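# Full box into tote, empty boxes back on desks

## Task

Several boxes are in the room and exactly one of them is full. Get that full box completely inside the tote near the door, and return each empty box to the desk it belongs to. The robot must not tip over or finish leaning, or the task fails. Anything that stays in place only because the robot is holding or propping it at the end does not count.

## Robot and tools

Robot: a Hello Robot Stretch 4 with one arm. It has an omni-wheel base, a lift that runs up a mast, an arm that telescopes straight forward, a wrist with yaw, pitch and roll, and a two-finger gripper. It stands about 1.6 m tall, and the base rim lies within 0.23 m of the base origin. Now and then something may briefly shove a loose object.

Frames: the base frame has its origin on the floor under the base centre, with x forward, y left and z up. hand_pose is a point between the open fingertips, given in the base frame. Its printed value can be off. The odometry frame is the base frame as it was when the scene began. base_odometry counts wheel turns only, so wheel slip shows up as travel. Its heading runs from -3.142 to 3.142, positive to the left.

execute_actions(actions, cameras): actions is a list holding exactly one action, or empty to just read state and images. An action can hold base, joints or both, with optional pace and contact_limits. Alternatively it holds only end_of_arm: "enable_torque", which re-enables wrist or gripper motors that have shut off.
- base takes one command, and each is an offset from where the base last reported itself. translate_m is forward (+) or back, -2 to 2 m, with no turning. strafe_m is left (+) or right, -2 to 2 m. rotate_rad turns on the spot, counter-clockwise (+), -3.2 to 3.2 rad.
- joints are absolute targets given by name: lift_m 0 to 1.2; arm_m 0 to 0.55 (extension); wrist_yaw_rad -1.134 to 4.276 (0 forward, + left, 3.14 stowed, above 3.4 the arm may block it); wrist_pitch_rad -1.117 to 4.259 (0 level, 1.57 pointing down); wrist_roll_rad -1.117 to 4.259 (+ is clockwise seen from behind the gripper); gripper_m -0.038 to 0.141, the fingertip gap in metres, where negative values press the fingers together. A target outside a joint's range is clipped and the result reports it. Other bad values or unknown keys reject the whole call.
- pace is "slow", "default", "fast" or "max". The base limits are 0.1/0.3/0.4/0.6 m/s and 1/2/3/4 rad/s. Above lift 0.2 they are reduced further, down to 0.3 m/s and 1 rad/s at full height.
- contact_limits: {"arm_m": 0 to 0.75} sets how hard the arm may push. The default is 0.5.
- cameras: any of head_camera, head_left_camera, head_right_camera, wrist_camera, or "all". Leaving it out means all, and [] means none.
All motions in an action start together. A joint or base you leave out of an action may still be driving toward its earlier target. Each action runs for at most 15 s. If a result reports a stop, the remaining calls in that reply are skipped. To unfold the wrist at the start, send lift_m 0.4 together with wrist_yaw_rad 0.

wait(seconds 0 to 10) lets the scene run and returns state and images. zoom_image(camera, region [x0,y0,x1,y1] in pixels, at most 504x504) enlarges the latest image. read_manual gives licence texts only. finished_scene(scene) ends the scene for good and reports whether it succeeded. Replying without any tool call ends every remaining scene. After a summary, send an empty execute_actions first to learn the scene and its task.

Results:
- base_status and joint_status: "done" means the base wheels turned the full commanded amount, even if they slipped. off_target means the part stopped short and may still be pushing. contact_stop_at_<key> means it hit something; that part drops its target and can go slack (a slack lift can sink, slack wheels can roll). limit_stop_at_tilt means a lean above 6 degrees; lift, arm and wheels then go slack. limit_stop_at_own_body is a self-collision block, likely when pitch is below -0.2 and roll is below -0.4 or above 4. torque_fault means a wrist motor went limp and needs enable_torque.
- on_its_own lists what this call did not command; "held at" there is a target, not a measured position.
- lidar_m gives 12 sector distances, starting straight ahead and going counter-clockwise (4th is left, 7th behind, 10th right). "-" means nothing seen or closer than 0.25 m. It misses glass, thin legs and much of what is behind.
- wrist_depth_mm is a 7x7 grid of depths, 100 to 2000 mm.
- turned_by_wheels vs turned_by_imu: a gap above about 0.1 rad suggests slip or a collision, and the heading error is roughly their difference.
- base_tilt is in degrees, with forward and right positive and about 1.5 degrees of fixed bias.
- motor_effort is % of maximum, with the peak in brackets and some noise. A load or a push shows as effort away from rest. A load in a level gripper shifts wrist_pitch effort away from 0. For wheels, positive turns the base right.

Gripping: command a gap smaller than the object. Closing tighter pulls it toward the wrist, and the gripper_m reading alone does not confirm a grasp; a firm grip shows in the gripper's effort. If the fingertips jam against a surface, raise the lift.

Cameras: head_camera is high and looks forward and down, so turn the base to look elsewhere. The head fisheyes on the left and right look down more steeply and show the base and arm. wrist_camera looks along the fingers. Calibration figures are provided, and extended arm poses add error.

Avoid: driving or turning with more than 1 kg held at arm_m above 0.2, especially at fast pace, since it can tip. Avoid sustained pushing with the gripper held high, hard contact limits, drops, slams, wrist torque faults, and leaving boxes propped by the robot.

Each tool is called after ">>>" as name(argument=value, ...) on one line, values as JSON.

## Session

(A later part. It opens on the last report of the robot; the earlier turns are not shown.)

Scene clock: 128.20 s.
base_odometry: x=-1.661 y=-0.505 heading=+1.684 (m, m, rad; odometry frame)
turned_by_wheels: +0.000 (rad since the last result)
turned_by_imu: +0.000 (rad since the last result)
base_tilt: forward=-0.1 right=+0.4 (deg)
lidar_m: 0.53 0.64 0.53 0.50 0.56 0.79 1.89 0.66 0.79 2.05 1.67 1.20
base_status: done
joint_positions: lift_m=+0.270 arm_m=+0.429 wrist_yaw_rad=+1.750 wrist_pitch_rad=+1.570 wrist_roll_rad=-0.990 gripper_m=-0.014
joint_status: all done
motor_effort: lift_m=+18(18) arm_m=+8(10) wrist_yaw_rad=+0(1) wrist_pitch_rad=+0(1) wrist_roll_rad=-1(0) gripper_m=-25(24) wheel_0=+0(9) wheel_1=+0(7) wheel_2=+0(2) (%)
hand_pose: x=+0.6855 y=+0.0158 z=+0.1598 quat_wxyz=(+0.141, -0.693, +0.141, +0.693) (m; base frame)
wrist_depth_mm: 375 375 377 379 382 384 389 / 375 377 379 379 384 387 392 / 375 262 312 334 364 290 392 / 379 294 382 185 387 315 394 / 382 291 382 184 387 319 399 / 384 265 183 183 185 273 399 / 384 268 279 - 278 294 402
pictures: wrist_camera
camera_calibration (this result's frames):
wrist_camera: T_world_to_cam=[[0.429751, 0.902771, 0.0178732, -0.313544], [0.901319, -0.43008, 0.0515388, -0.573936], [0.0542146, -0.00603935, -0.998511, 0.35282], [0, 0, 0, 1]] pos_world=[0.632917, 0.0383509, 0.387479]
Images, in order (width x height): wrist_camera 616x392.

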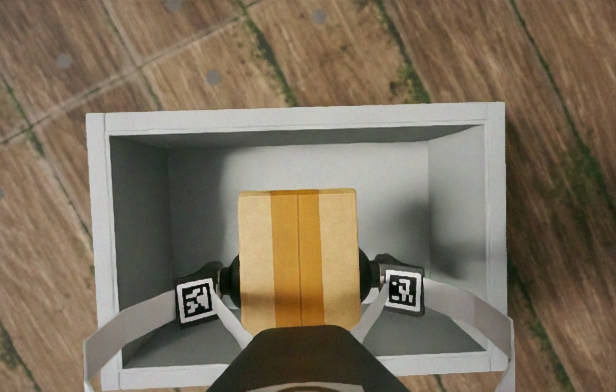

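>>> execute_actions(actions=[{"joints": {"lift_m": 0.139}}], cameras=[])

>>> execute_actions(actions=[{"joints": {"gripper_m": 0.09}}], cameras=["wrist_camera"])

>>> execute_actions(actions=[{"joints": {"lift_m": 0.28}, "pace": "fast"}], cameras=["wrist_camera", "head_right_camera"])

Scene clock: 130.17 s.
base_odometry: x=-1.661 y=-0.505 heading=+1.684 (m, m, rad; odometry frame)
turned_by_wheels: +0.000 (rad since the last result)
turned_by_imu: +0.000 (rad since the last result)
base_tilt: forward=-0.1 right=+0.3 (deg)
lidar_m: 0.59 0.64 0.55 0.51 0.55 0.76 1.90 0.67 0.78 2.04 1.69 1.20
base_status: not commanded
joint_positions: lift_m=+0.139 arm_m=+0.429 wrist_yaw_rad=+1.750 wrist_pitch_rad=+1.570 wrist_roll_rad=-0.990 gripper_m=-0.014
joint_status: all done
motor_effort: lift_m=+17(20) arm_m=+7(8) wrist_yaw_rad=+0(0) wrist_pitch_rad=-1(1) wrist_roll_rad=-1(0) gripper_m=-24(24) wheel_0=+0(0) wheel_1=+0(1) wheel_2=+0(0) (%)
hand_pose: x=+0.6855 y=+0.0158 z=+0.0288 quat_wxyz=(+0.141, -0.693, +0.141, +0.693) (m; base frame)
wrist_depth_mm: 245 247 248 250 252 254 256 / 131 132 136 140 145 150 154 / 191 248 249 251 253 252 197 / 192 249 251 186 255 255 199 / 190 251 251 185 255 258 200 / 189 236 183 183 185 230 202 / 187 253 255 - 259 244 204
pictures: none
No camera images: the call's "cameras" was empty. Leave "cameras" out to get every camera's image.

Scene clock: 131.97 s.
base_odometry: x=-1.661 y=-0.505 heading=+1.684 (m, m, rad; odometry frame)
turned_by_wheels: +0.000 (rad since the last result)
turned_by_imu: +0.000 (rad since the last result)
base_tilt: forward=+0.0 right=+0.5 (deg)
lidar_m: 0.55 0.64 0.54 0.49 0.56 0.76 1.88 0.66 0.78 2.05 1.69 1.20
base_status: not commanded
joint_positions: lift_m=+0.139 arm_m=+0.429 wrist_yaw_rad=+1.750 wrist_pitch_rad=+1.570 wrist_roll_rad=-0.990 gripper_m=+0.090
joint_status: all done
motor_effort: lift_m=+17(17) arm_m=+7(8) wrist_yaw_rad=-1(0) wrist_pitch_rad=-1(1) wrist_roll_rad=-1(1) gripper_m=-2(24) wheel_0=+0(0) wheel_1=+0(1) wheel_2=+0(0) (%)
hand_pose: x=+0.6855 y=+0.0158 z=+0.0288 quat_wxyz=(+0.141, -0.693, +0.141, +0.693) (m; base frame)
wrist_depth_mm: 246 248 249 251 253 254 257 / 132 134 138 142 147 152 156 / 193 248 250 252 254 252 196 / 192 250 251 205 256 256 198 / 191 252 252 205 256 257 200 / 189 253 205 205 258 259 202 / 187 243 255 - 259 241 203
pictures: wrist_camera
camera_calibration (this result's frames):
wrist_camera: T_world_to_cam=[[0.429751, 0.902771, 0.0178714, -0.311206], [0.901318, -0.43008, 0.0515401, -0.567192], [0.054215, -0.00604158, -0.998511, 0.22201], [0, 0, 0, 1]] pos_world=[0.632926, 0.0383508, 0.256474]
Images, in order (width x height): wrist_camera 616x392.

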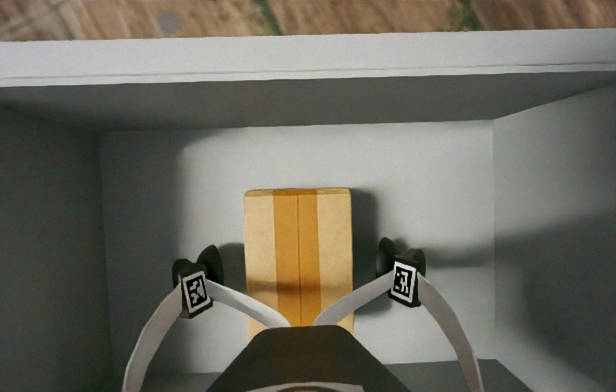

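Scene clock: 133.30 s.
base_odometry: x=-1.661 y=-0.505 heading=+1.684 (m, m, rad; odometry frame)
turned_by_wheels: +0.000 (rad since the last result)
turned_by_imu: +0.000 (rad since the last result)
base_tilt: forward=-0.1 right=+0.4 (deg)
lidar_m: 0.55 0.63 0.55 0.50 0.56 0.77 1.90 0.67 0.78 2.07 1.67 1.21
base_status: not commanded
joint_positions: lift_m=+0.280 arm_m=+0.429 wrist_yaw_rad=+1.750 wrist_pitch_rad=+1.570 wrist_roll_rad=-0.990 gripper_m=+0.090
joint_status: all done
motor_effort: lift_m=+20(19) arm_m=+7(8) wrist_yaw_rad=+0(0) wrist_pitch_rad=-1(1) wrist_roll_rad=+0(0) gripper_m=-3(1) wheel_0=+0(0) wheel_1=+0(1) wheel_2=+0(0) (%)
hand_pose: x=+0.6855 y=+0.0158 z=+0.1696 quat_wxyz=(+0.141, -0.693, +0.141, +0.693) (m; base frame)
wrist_depth_mm: 382 384 389 389 392 394 399 / 384 387 389 394 397 399 402 / 387 274 319 343 366 310 404 / 389 319 392 392 397 314 407 / 394 315 392 347 379 317 410 / 394 287 327 351 319 298 413 / 397 285 287 - 293 413 415
pictures: head_right_camera, wrist_camera
camera_calibration (this result's frames):
wrist_camera: T_world_to_cam=[[0.429751, 0.902771, 0.0178714, -0.313723], [0.901319, -0.43008, 0.0515401, -0.57445], [0.054215, -0.00604157, -0.998511, 0.36256], [0, 0, 0, 1]] pos_world=[0.632929, 0.0383507, 0.397234]
Images, in order (width x height): head_right_camera 420x672, wrist_camera 616x392.

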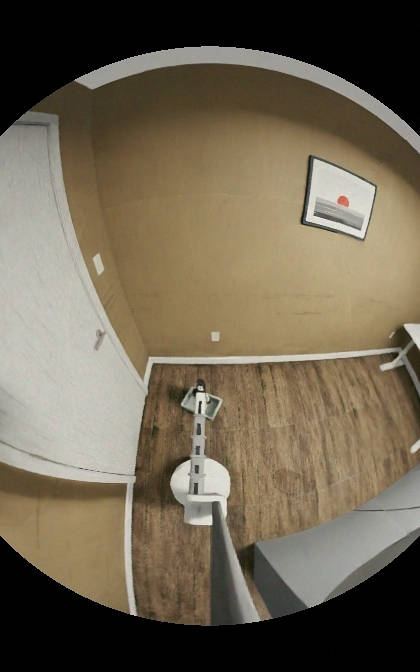

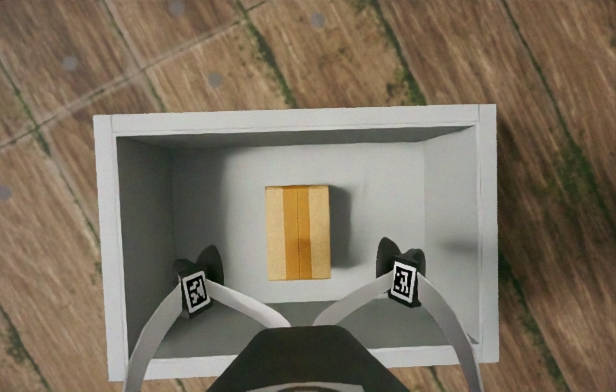

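>>> finished_scene(scene=2)

The scene is finished: the task was done.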